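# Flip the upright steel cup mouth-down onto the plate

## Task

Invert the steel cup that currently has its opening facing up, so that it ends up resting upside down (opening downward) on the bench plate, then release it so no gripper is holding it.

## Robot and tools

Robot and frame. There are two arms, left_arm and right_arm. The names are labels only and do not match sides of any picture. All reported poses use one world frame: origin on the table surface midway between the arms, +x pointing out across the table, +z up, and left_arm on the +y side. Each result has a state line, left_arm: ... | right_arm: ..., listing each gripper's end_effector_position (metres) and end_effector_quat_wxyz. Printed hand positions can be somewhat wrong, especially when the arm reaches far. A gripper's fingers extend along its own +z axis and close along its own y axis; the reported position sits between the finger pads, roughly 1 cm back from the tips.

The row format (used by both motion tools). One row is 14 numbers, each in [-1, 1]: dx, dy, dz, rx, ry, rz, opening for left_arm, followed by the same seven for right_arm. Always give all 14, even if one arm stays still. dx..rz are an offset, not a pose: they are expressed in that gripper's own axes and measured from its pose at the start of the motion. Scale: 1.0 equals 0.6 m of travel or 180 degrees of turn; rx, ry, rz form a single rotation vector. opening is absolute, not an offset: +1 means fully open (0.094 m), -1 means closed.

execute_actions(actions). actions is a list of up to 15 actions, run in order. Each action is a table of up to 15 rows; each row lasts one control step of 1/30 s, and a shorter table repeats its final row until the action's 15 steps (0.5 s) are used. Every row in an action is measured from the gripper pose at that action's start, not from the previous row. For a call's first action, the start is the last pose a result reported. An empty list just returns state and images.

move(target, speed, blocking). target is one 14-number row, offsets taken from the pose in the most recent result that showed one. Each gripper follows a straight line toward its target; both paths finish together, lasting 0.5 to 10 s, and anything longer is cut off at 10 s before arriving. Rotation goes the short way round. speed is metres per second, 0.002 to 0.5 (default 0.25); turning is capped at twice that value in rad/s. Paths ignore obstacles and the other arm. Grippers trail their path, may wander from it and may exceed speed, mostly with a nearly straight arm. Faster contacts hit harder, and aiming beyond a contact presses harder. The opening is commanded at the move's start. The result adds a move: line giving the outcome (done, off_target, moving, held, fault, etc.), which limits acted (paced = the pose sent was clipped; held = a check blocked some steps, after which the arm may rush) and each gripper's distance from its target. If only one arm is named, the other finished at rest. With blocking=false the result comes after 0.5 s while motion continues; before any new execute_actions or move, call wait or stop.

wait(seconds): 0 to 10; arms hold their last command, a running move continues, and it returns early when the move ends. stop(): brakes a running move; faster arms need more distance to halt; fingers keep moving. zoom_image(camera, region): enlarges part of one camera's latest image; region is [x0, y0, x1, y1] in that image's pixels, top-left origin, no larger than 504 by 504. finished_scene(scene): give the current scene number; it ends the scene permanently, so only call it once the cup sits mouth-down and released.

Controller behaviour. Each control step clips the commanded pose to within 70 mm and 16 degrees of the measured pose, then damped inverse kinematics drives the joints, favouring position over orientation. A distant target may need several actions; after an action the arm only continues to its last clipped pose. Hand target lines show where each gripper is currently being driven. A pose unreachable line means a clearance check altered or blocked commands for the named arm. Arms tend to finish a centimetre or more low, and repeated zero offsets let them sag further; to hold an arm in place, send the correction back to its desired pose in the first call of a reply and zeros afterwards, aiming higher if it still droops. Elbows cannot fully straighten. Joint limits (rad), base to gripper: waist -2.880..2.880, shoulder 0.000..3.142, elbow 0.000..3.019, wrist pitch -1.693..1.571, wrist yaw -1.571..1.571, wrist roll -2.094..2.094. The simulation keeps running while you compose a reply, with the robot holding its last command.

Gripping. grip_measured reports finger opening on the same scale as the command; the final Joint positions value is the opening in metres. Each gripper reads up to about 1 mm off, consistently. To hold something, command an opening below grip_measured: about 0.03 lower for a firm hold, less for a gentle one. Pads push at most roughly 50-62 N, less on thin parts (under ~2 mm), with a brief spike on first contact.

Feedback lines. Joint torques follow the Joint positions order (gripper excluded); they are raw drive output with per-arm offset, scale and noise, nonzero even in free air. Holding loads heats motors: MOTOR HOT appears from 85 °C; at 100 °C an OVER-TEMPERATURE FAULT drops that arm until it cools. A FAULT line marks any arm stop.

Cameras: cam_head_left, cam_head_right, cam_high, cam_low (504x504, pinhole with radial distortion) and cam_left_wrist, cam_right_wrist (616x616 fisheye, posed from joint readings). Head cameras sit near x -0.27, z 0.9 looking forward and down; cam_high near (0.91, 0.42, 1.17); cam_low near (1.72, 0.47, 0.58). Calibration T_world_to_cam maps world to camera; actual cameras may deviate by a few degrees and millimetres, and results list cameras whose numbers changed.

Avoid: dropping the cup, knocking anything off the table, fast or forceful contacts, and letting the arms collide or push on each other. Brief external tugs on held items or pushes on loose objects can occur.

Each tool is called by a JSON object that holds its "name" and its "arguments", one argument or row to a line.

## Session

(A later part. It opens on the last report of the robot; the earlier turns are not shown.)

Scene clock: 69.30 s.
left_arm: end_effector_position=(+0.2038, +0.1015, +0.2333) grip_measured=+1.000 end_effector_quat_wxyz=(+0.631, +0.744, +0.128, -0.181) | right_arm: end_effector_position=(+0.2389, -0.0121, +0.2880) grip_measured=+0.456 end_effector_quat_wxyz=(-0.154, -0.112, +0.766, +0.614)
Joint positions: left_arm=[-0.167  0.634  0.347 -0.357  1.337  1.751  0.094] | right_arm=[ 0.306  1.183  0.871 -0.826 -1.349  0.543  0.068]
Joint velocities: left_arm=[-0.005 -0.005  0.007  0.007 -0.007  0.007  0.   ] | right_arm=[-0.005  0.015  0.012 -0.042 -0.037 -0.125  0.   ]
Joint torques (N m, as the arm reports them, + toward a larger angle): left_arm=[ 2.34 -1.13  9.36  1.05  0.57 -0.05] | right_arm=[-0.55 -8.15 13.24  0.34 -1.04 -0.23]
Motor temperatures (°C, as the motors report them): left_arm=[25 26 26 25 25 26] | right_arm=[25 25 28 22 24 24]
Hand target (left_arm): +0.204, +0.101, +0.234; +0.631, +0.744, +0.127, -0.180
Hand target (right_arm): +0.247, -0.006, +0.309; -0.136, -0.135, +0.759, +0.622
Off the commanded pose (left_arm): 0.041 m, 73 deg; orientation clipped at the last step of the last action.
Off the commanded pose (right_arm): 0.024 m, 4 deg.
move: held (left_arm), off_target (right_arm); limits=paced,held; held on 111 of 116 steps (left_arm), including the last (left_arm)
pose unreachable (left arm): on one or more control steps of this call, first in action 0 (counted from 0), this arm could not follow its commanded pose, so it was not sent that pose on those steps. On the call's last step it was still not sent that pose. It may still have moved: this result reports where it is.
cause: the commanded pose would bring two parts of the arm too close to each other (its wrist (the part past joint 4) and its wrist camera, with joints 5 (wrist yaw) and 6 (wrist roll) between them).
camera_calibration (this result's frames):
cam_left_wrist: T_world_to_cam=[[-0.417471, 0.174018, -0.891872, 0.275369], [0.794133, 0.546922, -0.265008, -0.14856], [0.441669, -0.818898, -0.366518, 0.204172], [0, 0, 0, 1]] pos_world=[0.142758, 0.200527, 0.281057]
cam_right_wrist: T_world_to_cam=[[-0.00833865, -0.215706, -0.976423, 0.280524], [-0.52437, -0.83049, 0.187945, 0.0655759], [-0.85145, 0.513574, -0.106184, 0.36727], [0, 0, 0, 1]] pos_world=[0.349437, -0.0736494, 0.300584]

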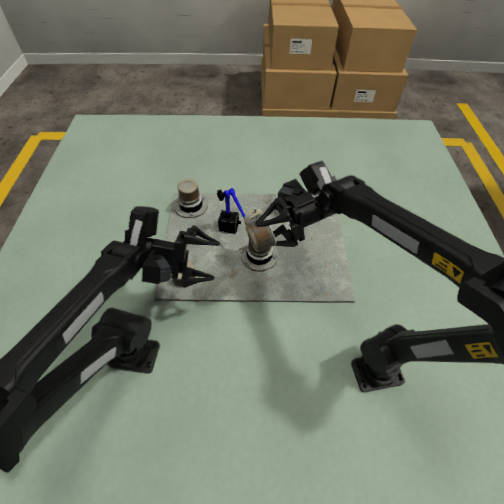

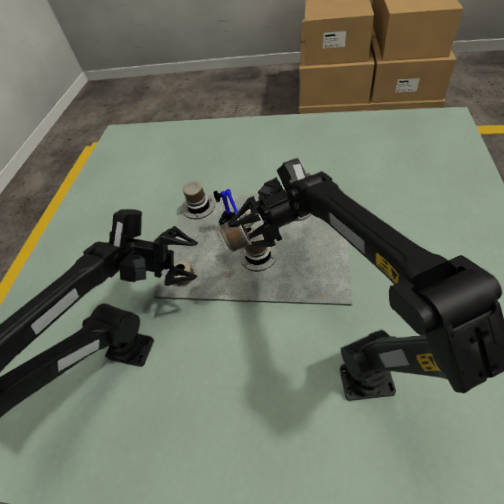

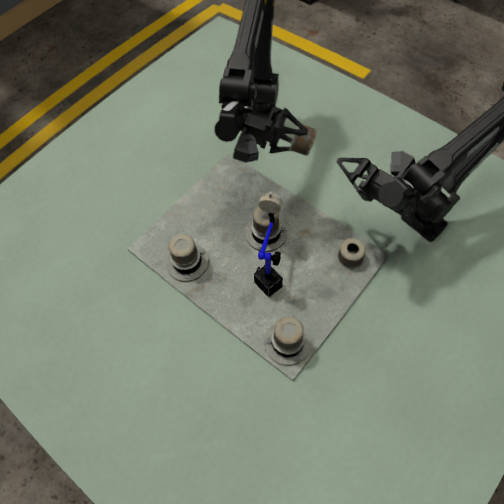

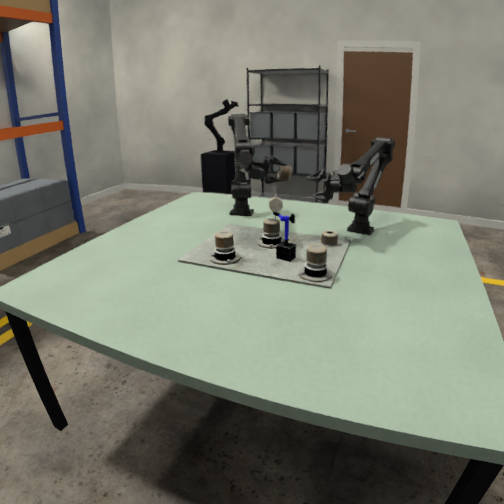

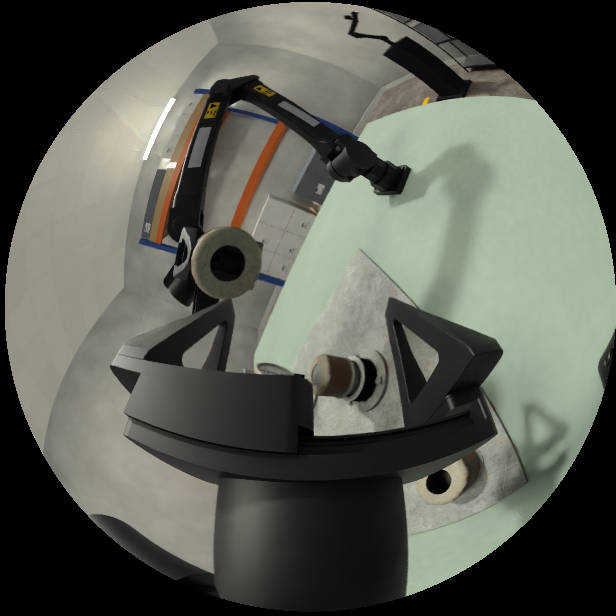

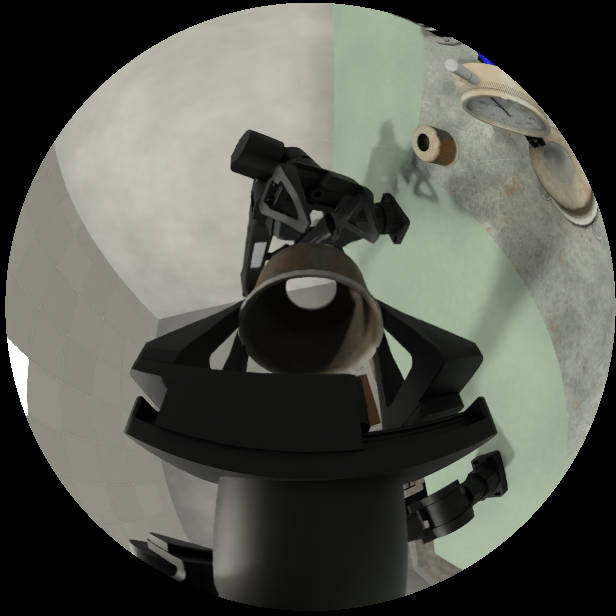

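{"name": "move", "arguments": {
  "target": [0,0,0,0,0.17,0,1,0,0,0,0,0,0,0.4]
}}

{"name": "move", "arguments": {
  "target": [0,0,0,0,0,-0.35,1,0,0,0,0,0,0,0.4]
}}

Scene clock: 73.47 s.
left_arm: end_effector_position=(+0.2047, +0.1014, +0.2285) grip_measured=+1.000 end_effector_quat_wxyz=(+0.573, +0.766, +0.291, +0.022) | right_arm: end_effector_position=(+0.2372, -0.0132, +0.2828) grip_measured=+0.456 end_effector_quat_wxyz=(-0.155, -0.111, +0.769, +0.611)
Joint positions: left_arm=[-0.538  0.243  0.318 -0.47   0.467  1.433  0.094] | right_arm=[ 0.306  1.183  0.861 -0.828 -1.343  0.535  0.068]
Joint velocities: left_arm=[-0.024 -0.005 -0.002 -0.012 -0.037 -0.051  0.   ] | right_arm=[-0.015  0.005 -0.007 -0.027 -0.022  0.11  -0.   ]
Joint torques (N m, as the arm reports them, + toward a larger angle): left_arm=[ 1.77  0.83 10.86  1.44  0.14 -0.17] | right_arm=[-0.84 -8.6   9.93  0.73 -1.01 -0.04]
Motor temperatures (°C, as the motors report them): left_arm=[25 26 27 25 25 26] | right_arm=[25 25 28 22 24 24]
Hand target (left_arm): +0.203, +0.101, +0.235; +0.576, +0.763, +0.291, +0.022
Hand target (right_arm): +0.239, -0.012, +0.288; -0.154, -0.112, +0.766, +0.614
Off the commanded pose (left_arm): 0.005 m, 0 deg.
Off the commanded pose (right_arm): 0.006 m, 0 deg.
move: done
camera_calibration (this result's frames):
cam_left_wrist: T_world_to_cam=[[-0.42047, 0.177767, -0.889721, 0.271237], [0.456993, 0.88864, -0.0384179, -0.167917], [0.783813, -0.42275, -0.454885, 0.111861], [0, 0, 0, 1]] pos_world=[0.103106, 0.14829, 0.285758]
cam_right_wrist: T_world_to_cam=[[-0.00911043, -0.222994, -0.974777, 0.274769], [-0.524937, -0.828628, 0.194466, 0.0630123], [-0.851093, 0.513468, -0.109508, 0.366713], [0, 0, 0, 1]] pos_world=[0.347688, -0.07481, 0.295743]

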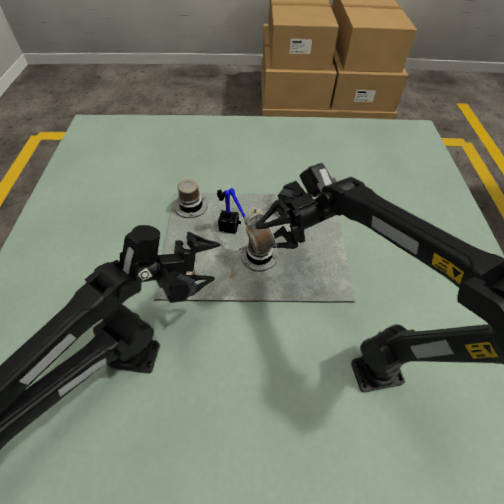

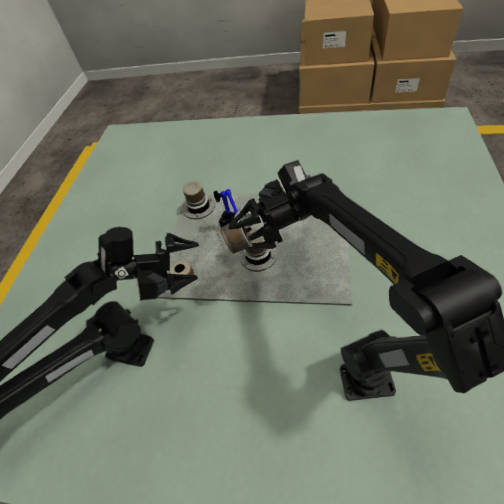

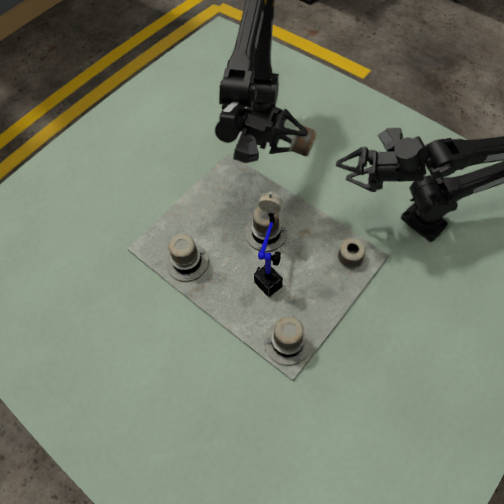

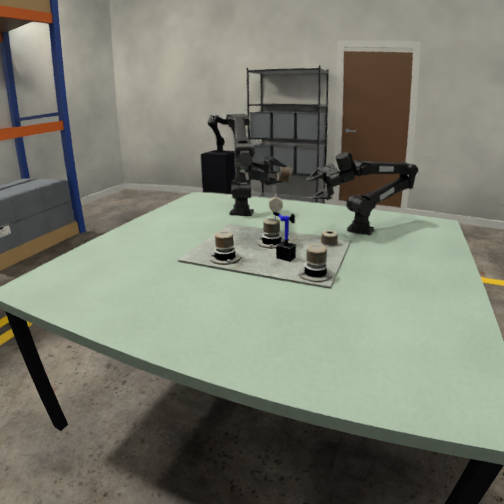

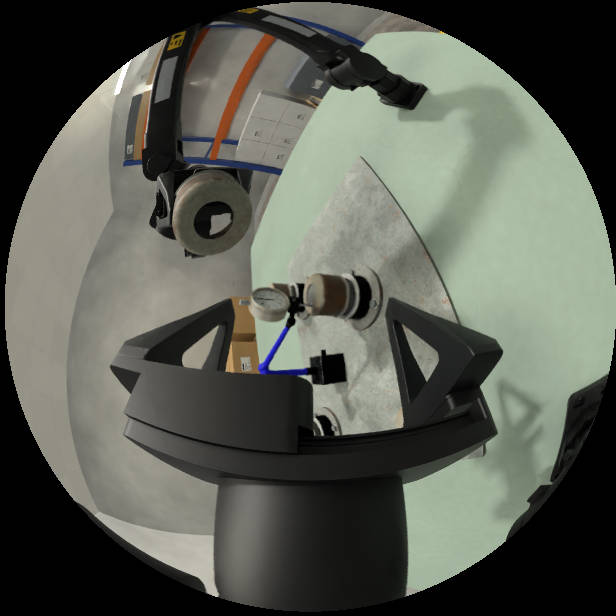

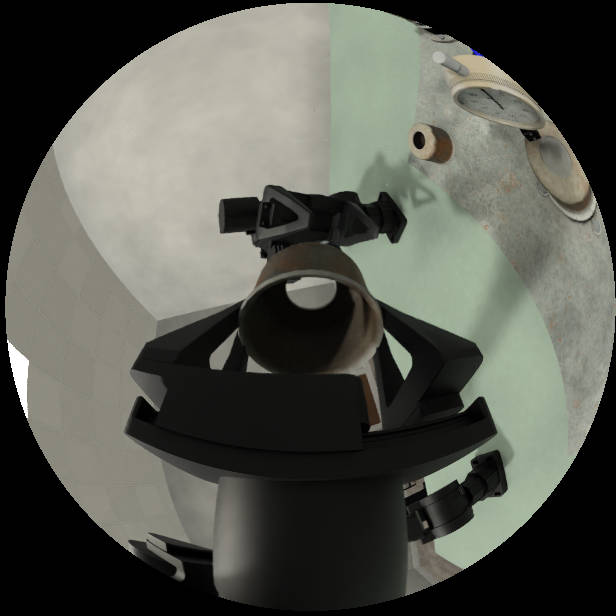

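Scene clock: 76.23 s.
left_arm: end_effector_position=(+0.2046, +0.1013, +0.2285) grip_measured=+1.000 end_effector_quat_wxyz=(+0.501, +0.504, +0.646, -0.278) | right_arm: end_effector_position=(+0.2357, -0.0143, +0.2778) grip_measured=+0.456 end_effector_quat_wxyz=(-0.157, -0.107, +0.771, +0.607)
Joint positions: left_arm=[-0.538  0.243  0.318 -0.47   0.469  0.342  0.094] | right_arm=[ 0.306  1.183  0.851 -0.828 -1.336  0.535  0.068]
Joint velocities: left_arm=[-0.015  0.005 -0.012  0.007 -0.007 -0.051  0.   ] | right_arm=[ 0.005 -0.005  0.002 -0.017  0.007 -0.022 -0.   ]
Joint torques (N m, as the arm reports them, + toward a larger angle): left_arm=[ 2.33  1.59 10.1   1.83  0.21 -0.09] | right_arm=[-0.84 -8.65  9.87  0.68 -1.01 -0.09]
Motor temperatures (°C, as the motors report them): left_arm=[25 26 27 25 25 26] | right_arm=[25 25 28 22 24 24]
Hand target (left_arm): +0.205, +0.101, +0.229; +0.500, +0.501, +0.648, -0.280
Hand target (right_arm): +0.237, -0.013, +0.283; -0.154, -0.111, +0.769, +0.611
Off the commanded pose (left_arm): 0.000 m, 1 deg.
Off the commanded pose (right_arm): 0.005 m, 1 deg.
move: done
camera_calibration (this result's frames):
cam_left_wrist: T_world_to_cam=[[-0.931323, -0.333612, -0.146086, 0.257581], [-0.204033, 0.810203, -0.549492, 0.0922123], [0.301676, -0.481948, -0.822628, 0.300646], [0, 0, 0, 1]] pos_world=[0.168008, 0.156117, 0.335619]
cam_right_wrist: T_world_to_cam=[[-0.0155515, -0.232577, -0.972454, 0.270347], [-0.525901, -0.825276, 0.205788, 0.0594571], [-0.850404, 0.514614, -0.109478, 0.365297], [0, 0, 0, 1]] pos_world=[0.346123, -0.076042, 0.290656]

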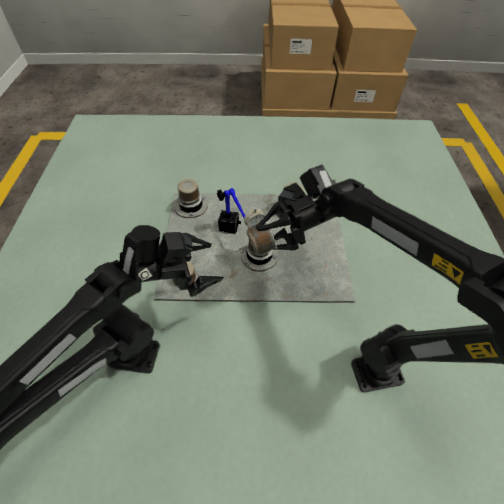

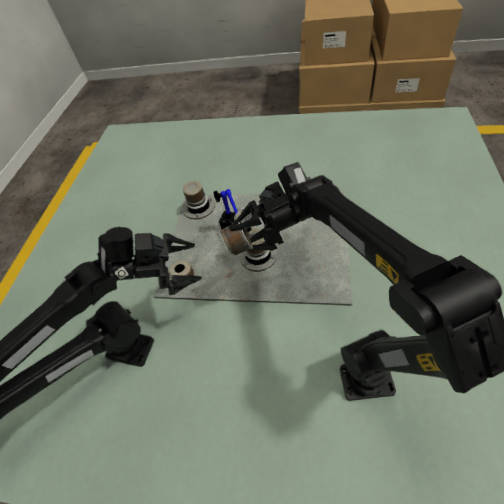

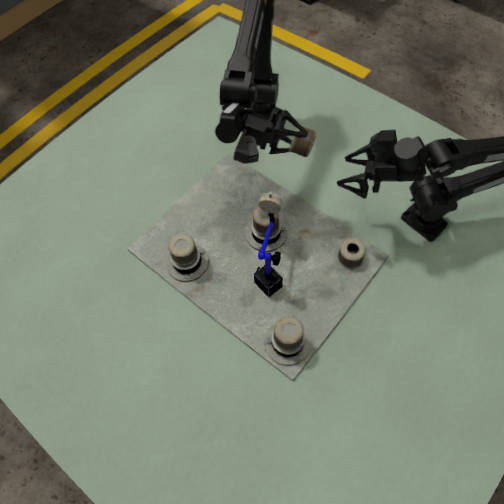

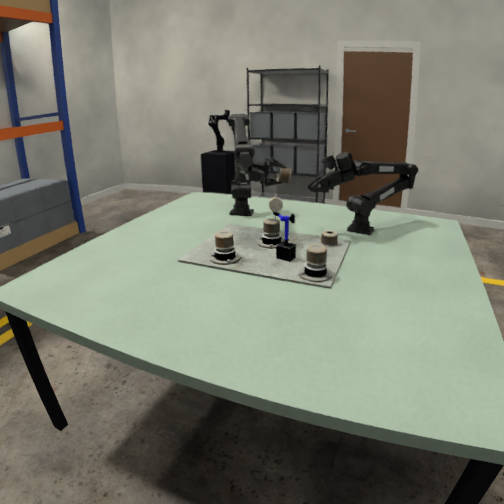

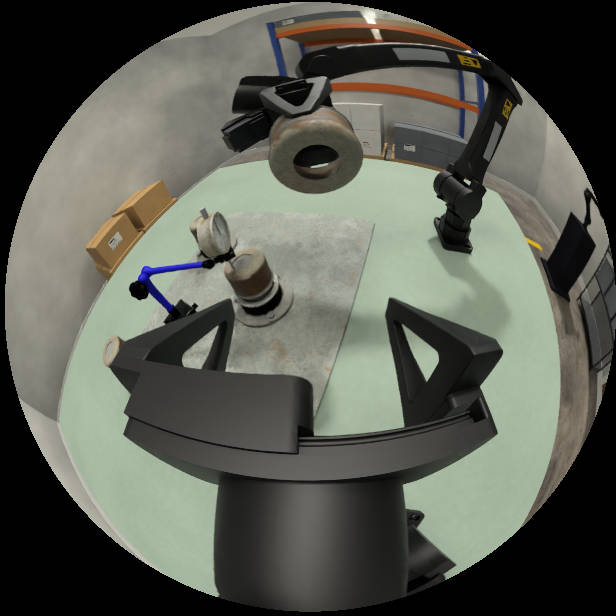

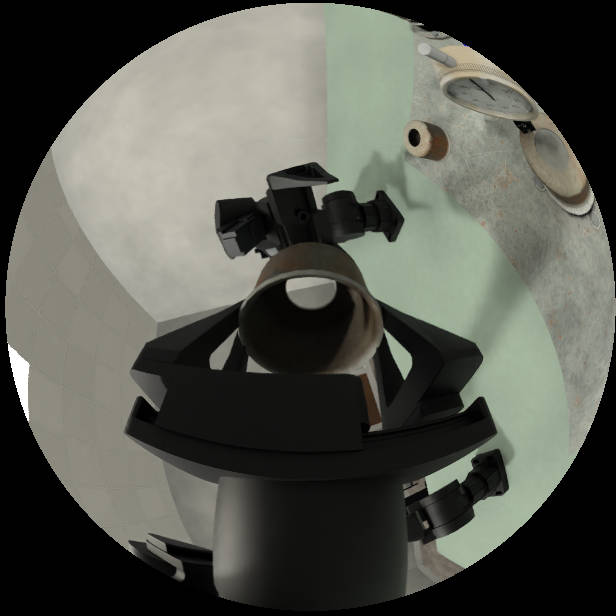

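{"name": "move", "arguments": {
  "target": [-0.051,-0.018,-0.015,-0.002,-0.18,-0.08,1,0,0.01,0,0,0,0,0.4]
}}

Scene clock: 83.33 s.
left_arm: end_effector_position=(+0.1907, +0.0963, +0.2588) grip_measured=+1.000 end_effector_quat_wxyz=(+0.626, +0.322, +0.540, -0.462) | right_arm: end_effector_position=(+0.2344, -0.0153, +0.2729) grip_measured=+0.456 end_effector_quat_wxyz=(-0.158, -0.104, +0.774, +0.604)
Joint positions: left_arm=[-0.621  0.127  0.023  0.334  0.412 -0.192  0.094] | right_arm=[ 0.306  1.183  0.842 -0.828 -1.329  0.535  0.068]
Joint velocities: left_arm=[-0.005  0.005 -0.042  0.022  0.007 -0.007  0.   ] | right_arm=[-0.005  0.005 -0.002  0.027  0.081 -0.007 -0.   ]
Joint torques (N m, as the arm reports them, + toward a larger angle): left_arm=[ 1.62  3.42  9.87  2.51 -0.1  -0.06] | right_arm=[-0.62 -9.11 10.58  0.46 -1.    0.01]
Motor temperatures (°C, as the motors report them): left_arm=[25 26 27 25 25 26] | right_arm=[25 25 28 22 24 24]
Hand target (left_arm): +0.190, +0.095, +0.259; +0.624, +0.320, +0.539, -0.467
Hand target (right_arm): +0.236, -0.013, +0.283; -0.157, -0.107, +0.771, +0.607
Off the commanded pose (left_arm): 0.002 m, 0 deg.
Off the commanded pose (right_arm): 0.011 m, 1 deg.
move: off_target (right_arm)
camera_calibration (this result's frames):
cam_left_wrist: T_world_to_cam=[[-0.926491, -0.364169, 0.0948436, 0.187108], [-0.22842, 0.343925, -0.910791, 0.253142], [0.299063, -0.865504, -0.401827, 0.255861], [0, 0, 0, 1]] pos_world=[0.154658, 0.202525, 0.315625]
cam_right_wrist: T_world_to_cam=[[-0.0209545, -0.242692, -0.969877, 0.265747], [-0.527362, -0.821475, 0.216951, 0.0562921], [-0.849382, 0.516022, -0.110773, 0.364334], [0, 0, 0, 1]] pos_world=[0.344714, -0.0772672, 0.285887]

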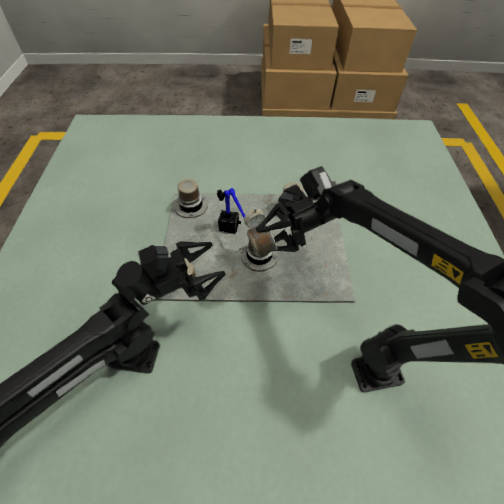

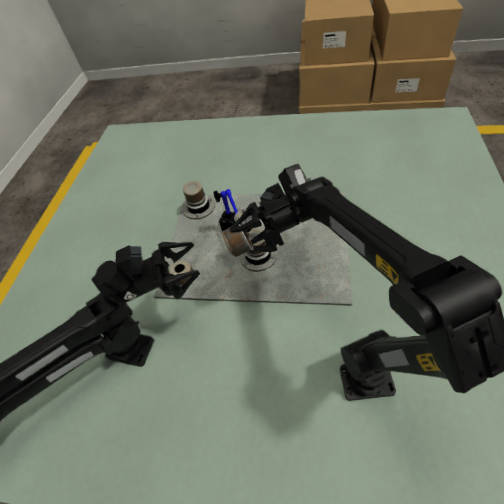

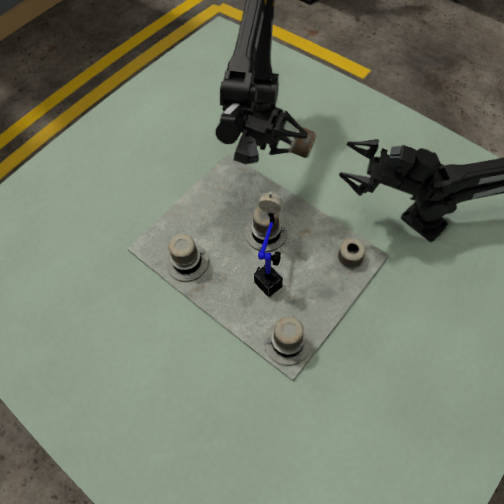

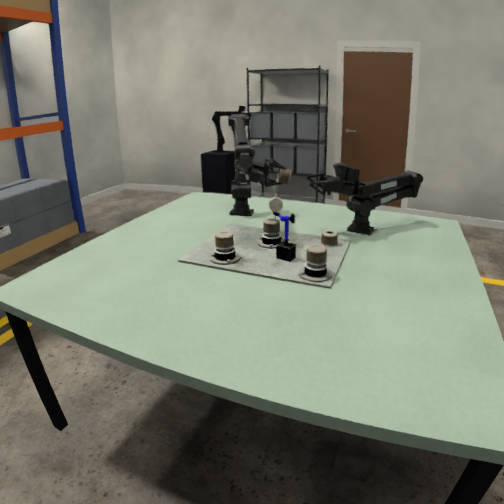

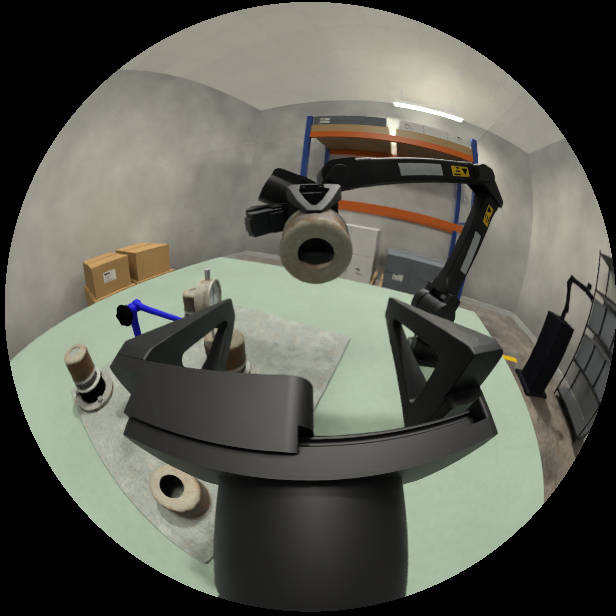

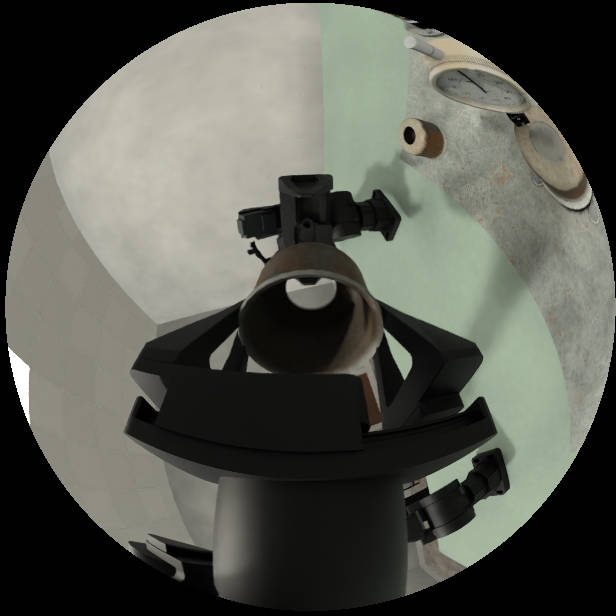

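{"name": "move", "arguments": {
  "target": [0.008,0,0.1,0,0,0,1,0,0.012,0,0,0,0,0.4],
  "speed": 0.06
}}

Scene clock: 87.43 s.
left_arm: end_effector_position=(+0.2098, +0.0500, +0.2354) grip_measured=+1.000 end_effector_quat_wxyz=(+0.608, +0.324, +0.565, -0.454) | right_arm: end_effector_position=(+0.2333, -0.0163, +0.2685) grip_measured=+0.456 end_effector_quat_wxyz=(-0.159, -0.101, +0.777, +0.600)
Joint positions: left_arm=[-0.765  0.666  0.052  0.771  0.263 -0.163  0.094] | right_arm=[ 0.306  1.183  0.834 -0.828 -1.321  0.535  0.068]
Joint velocities: left_arm=[ 0.005 -0.015  0.017  0.002  0.037  0.037  0.   ] | right_arm=[-0.005  0.005  0.002 -0.012 -0.022 -0.066  0.001]
Joint torques (N m, as the arm reports them, + toward a larger angle): left_arm=[ 1.44  0.1  12.33  2.59 -0.08  0.11] | right_arm=[-0.53 -9.13 10.61  0.42 -1.    0.03]
Motor temperatures (°C, as the motors report them): left_arm=[25 26 27 26 25 26] | right_arm=[25 25 28 22 24 24]
Hand target (left_arm): +0.213, +0.042, +0.265; +0.625, +0.322, +0.541, -0.462
Hand target (right_arm): +0.234, -0.014, +0.280; -0.158, -0.104, +0.774, +0.604
Off the commanded pose (left_arm): 0.033 m, 4 deg.
Off the commanded pose (right_arm): 0.012 m, 1 deg.
move: off_target (left_arm, right_arm)
camera_calibration (this result's frames):
cam_left_wrist: T_world_to_cam=[[-0.919256, -0.375143, 0.119316, 0.183353], [-0.270773, 0.382547, -0.883368, 0.252616], [0.285746, -0.844349, -0.453237, 0.214502], [0, 0, 0, 1]] pos_world=[0.175657, 0.153261, 0.298496]
cam_right_wrist: T_world_to_cam=[[-0.025368, -0.252271, -0.967324, 0.261408], [-0.528939, -0.817704, 0.227123, 0.0536044], [-0.848281, 0.517417, -0.112693, 0.363684], [0, 0, 0, 1]] pos_world=[0.343491, -0.0783979, 0.281676]

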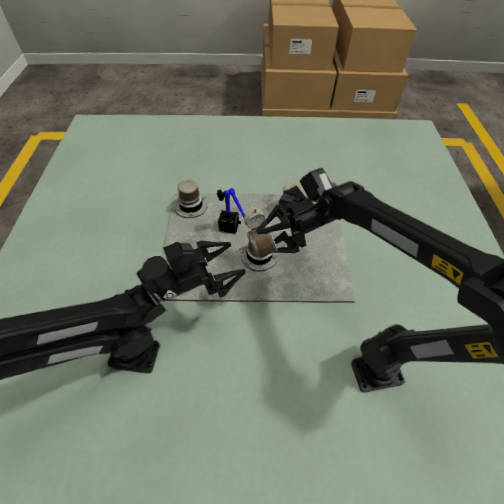

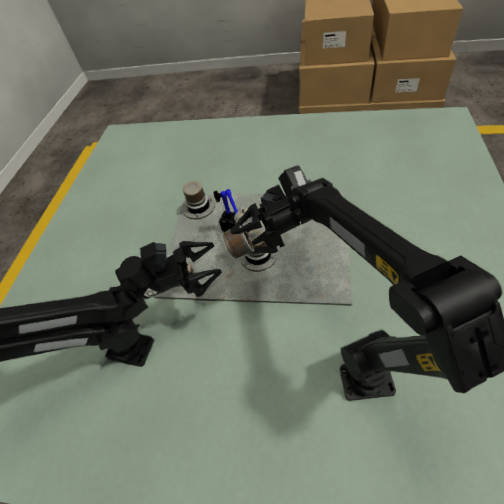

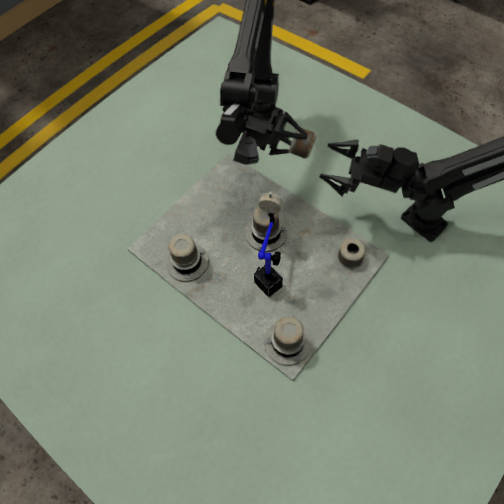

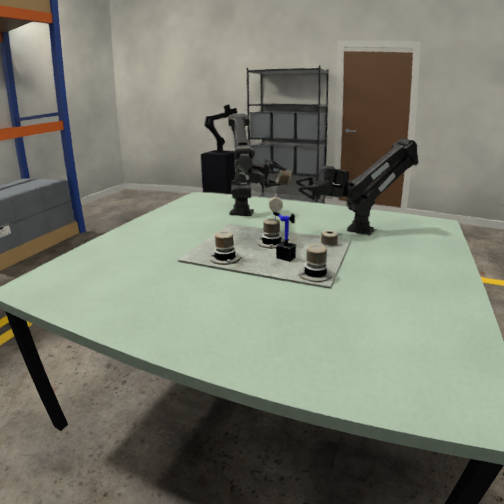

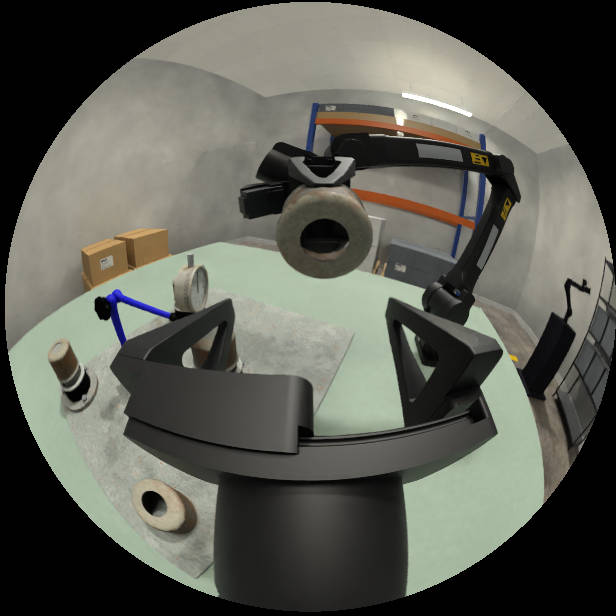

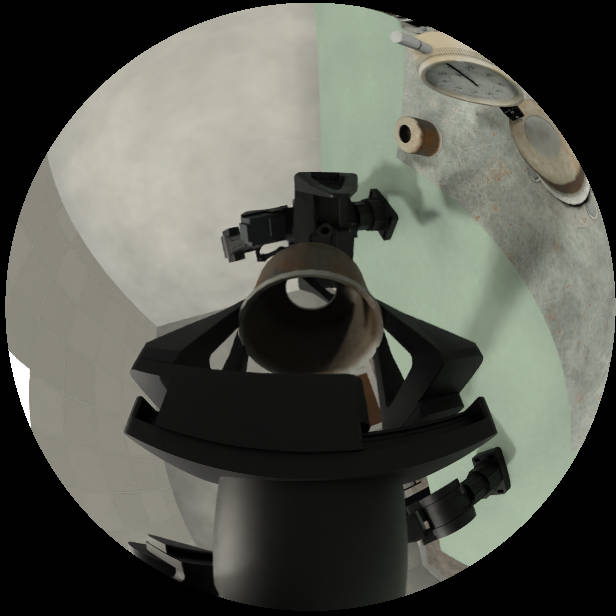

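{"name": "move", "arguments": {
  "target": [-0.075,-0.012,0,0,-0.03,0,1,0,0.022,0,0,0,0,0.4],
  "speed": 0.06
}}

Scene clock: 90.93 s.
left_arm: end_effector_position=(+0.2047, +0.0613, +0.2561) grip_measured=+1.000 end_effector_quat_wxyz=(+0.625, +0.306, +0.551, -0.460) | right_arm: end_effector_position=(+0.2322, -0.0168, +0.2647) grip_measured=+0.456 end_effector_quat_wxyz=(-0.163, -0.094, +0.781, +0.596)
Joint positions: left_arm=[-0.771  0.519  0.052  0.679  0.235 -0.178  0.094] | right_arm=[ 0.308  1.183  0.828 -0.83  -1.312  0.545  0.068]
Joint velocities: left_arm=[-0.005 -0.015  0.007 -0.017 -0.051 -0.007  0.   ] | right_arm=[-0.005  0.005 -0.022 -0.022 -0.022 -0.037 -0.   ]
Joint torques (N m, as the arm reports them, + toward a larger angle): left_arm=[ 1.39 -0.48 12.3   1.45 -0.09 -0.05] | right_arm=[-0.37 -9.59 11.23  0.35 -1.    0.03]
Motor temperatures (°C, as the motors report them): left_arm=[25 26 28 26 25 26] | right_arm=[25 25 28 22 24 24]
Hand target (left_arm): +0.205, +0.057, +0.281; +0.633, +0.302, +0.536, -0.470
Hand target (right_arm): +0.233, -0.013, +0.281; -0.159, -0.101, +0.777, +0.601
Off the commanded pose (left_arm): 0.025 m, 2 deg.
Off the commanded pose (right_arm): 0.017 m, 1 deg.
move: off_target (left_arm, right_arm)
camera_calibration (this result's frames):
cam_left_wrist: T_world_to_cam=[[-0.913606, -0.387473, 0.123244, 0.179106], [-0.262629, 0.330953, -0.906364, 0.272607], [0.310404, -0.860427, -0.404122, 0.218199], [0, 0, 0, 1]] pos_world=[0.167497, 0.166923, 0.313187]
cam_right_wrist: T_world_to_cam=[[-0.0383587, -0.26615, -0.963168, 0.259306], [-0.529783, -0.811845, 0.245434, 0.0488741], [-0.847265, 0.519685, -0.109861, 0.361683], [0, 0, 0, 1]] pos_world=[0.342281, -0.0792689, 0.277495]

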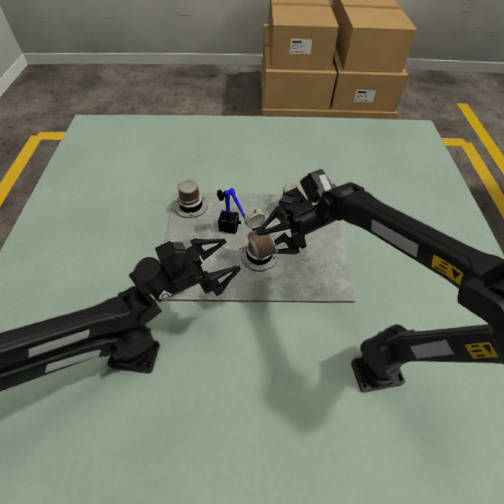

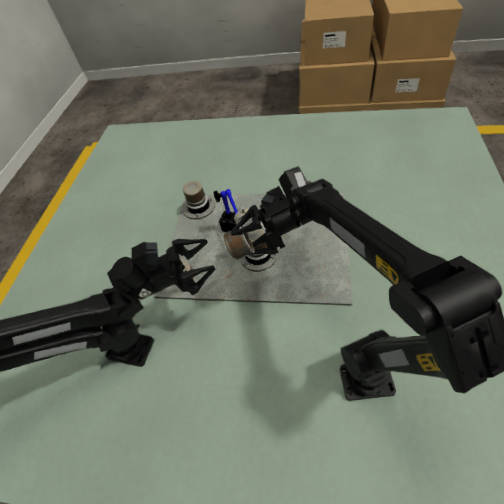

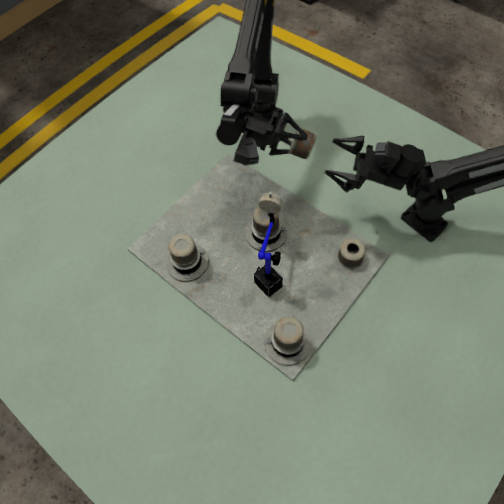

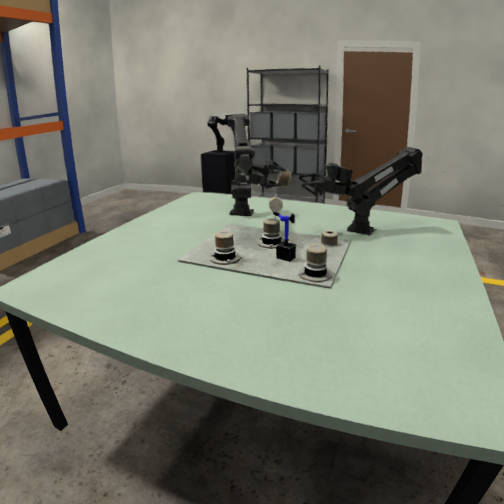

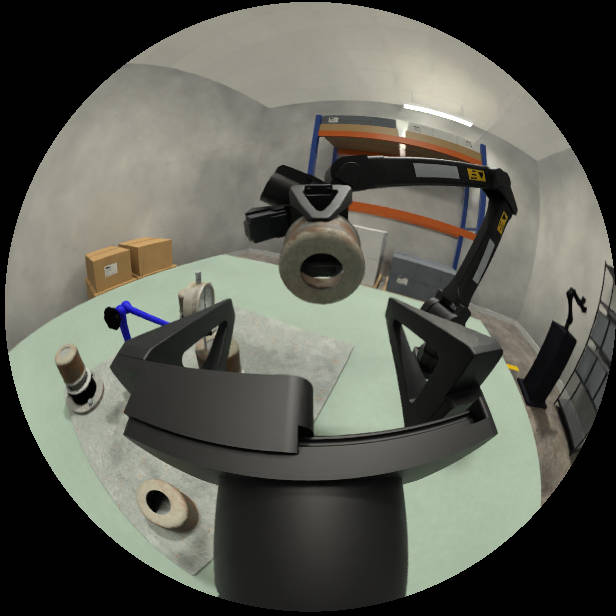

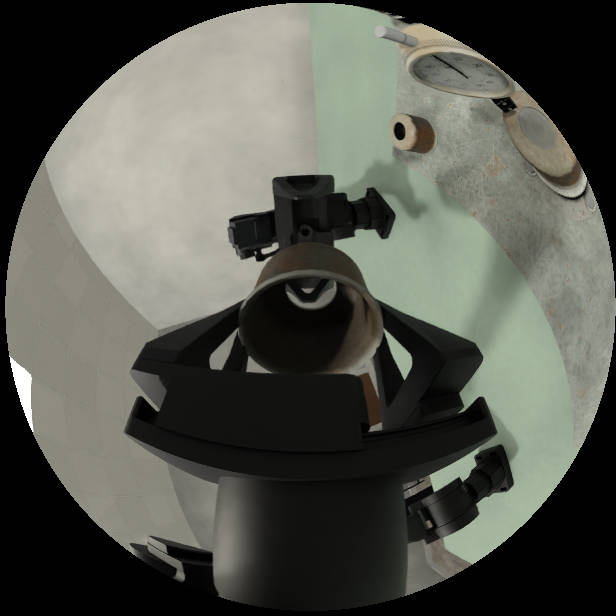

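{"name": "move", "arguments": {
  "target": [-0.04,0,0.01,0,0,0,1,-0.014,0.038,0.07,0,0,0,0.4],
  "speed": 0.05
}}

Scene clock: 96.00 s.
left_arm: end_effector_position=(+0.2017, +0.0647, +0.2465) grip_measured=+1.000 end_effector_quat_wxyz=(+0.607, +0.315, +0.571, -0.455) | right_arm: end_effector_position=(+0.2253, +0.0269, +0.2669) grip_measured=+0.456 end_effector_quat_wxyz=(-0.166, -0.091, +0.785, +0.590)
Joint positions: left_arm=[-0.763  0.432  0.052  0.535  0.25  -0.178  0.094] | right_arm=[ 0.431  1.183  0.807 -0.489 -1.237  0.892  0.068]
Joint velocities: left_arm=[-0.005 -0.005  0.017  0.007  0.007  0.022  0.   ] | right_arm=[-0.005  0.015 -0.022  0.022 -0.051 -0.007  0.001]
Joint torques (N m, as the arm reports them, + toward a larger angle): left_arm=[ 3.26 -0.18 13.7   1.48  0.19 -0.01] | right_arm=[-0.51 -9.32 10.03  1.82 -0.78  0.03]
Motor temperatures (°C, as the motors report them): left_arm=[25 26 28 26 25 26] | right_arm=[25 25 28 22 24 24]
Hand target (left_arm): +0.206, +0.063, +0.280; +0.625, +0.306, +0.551, -0.460
Hand target (right_arm): +0.226, +0.030, +0.275; -0.163, -0.095, +0.782, +0.595
Off the commanded pose (left_arm): 0.035 m, 3 deg.
Off the commanded pose (right_arm): 0.009 m, 1 deg.
move: off_target (left_arm)
camera_calibration (this result's frames):
cam_left_wrist: T_world_to_cam=[[-0.912196, -0.386571, 0.135872, 0.175434], [-0.289598, 0.373639, -0.881208, 0.258398], [0.289882, -0.843183, -0.452782, 0.23321], [0, 0, 0, 1]] pos_world=[0.167258, 0.167909, 0.309459]
cam_right_wrist: T_world_to_cam=[[-0.0439423, -0.282044, -0.958395, 0.273156], [-0.529656, -0.806824, 0.261723, 0.0756389], [-0.847073, 0.519121, -0.113933, 0.334419], [0, 0, 0, 1]] pos_world=[0.335343, -0.0355346, 0.280096]

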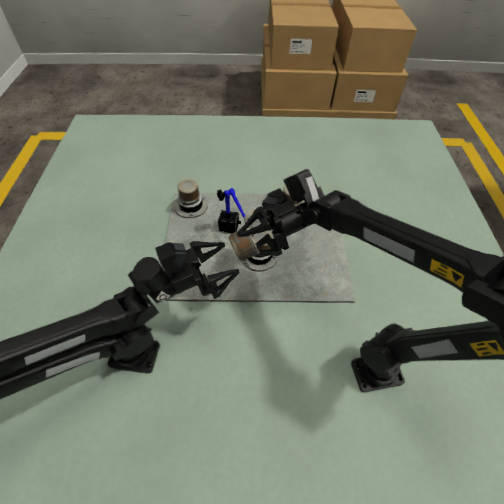

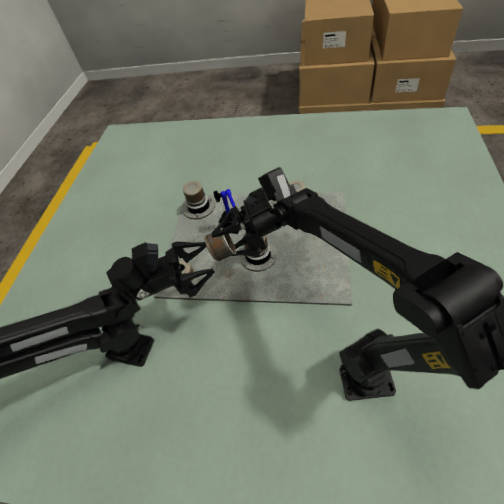

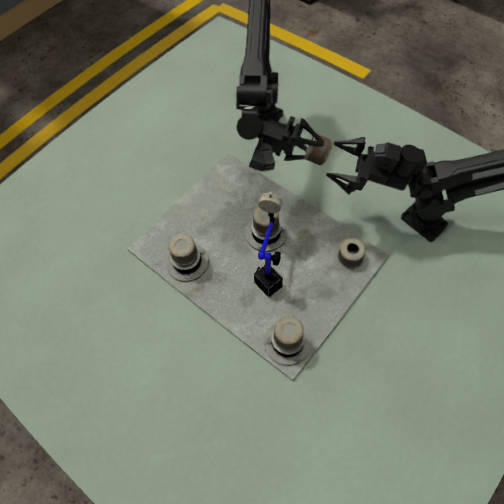

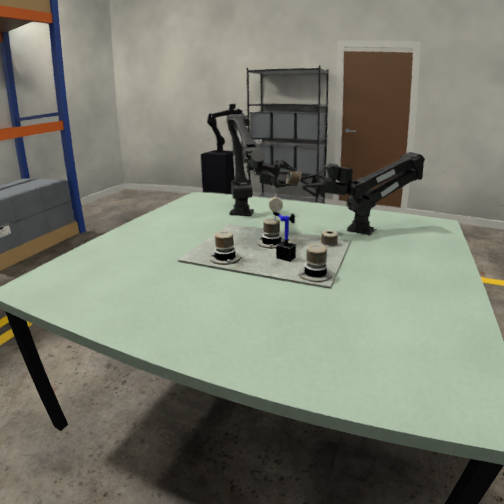

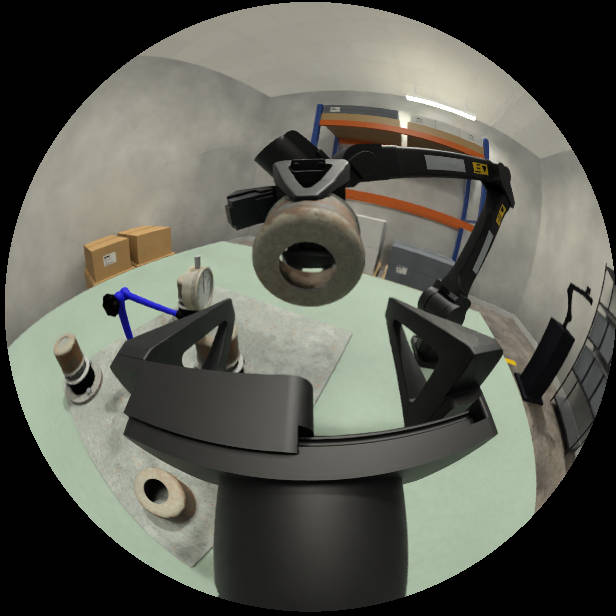

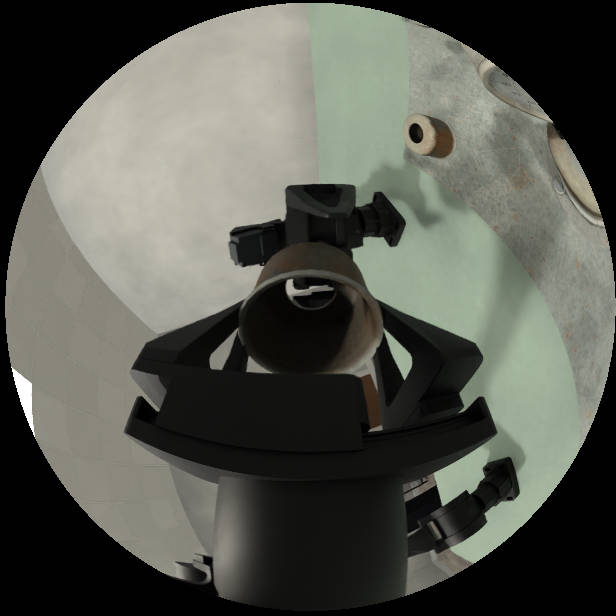

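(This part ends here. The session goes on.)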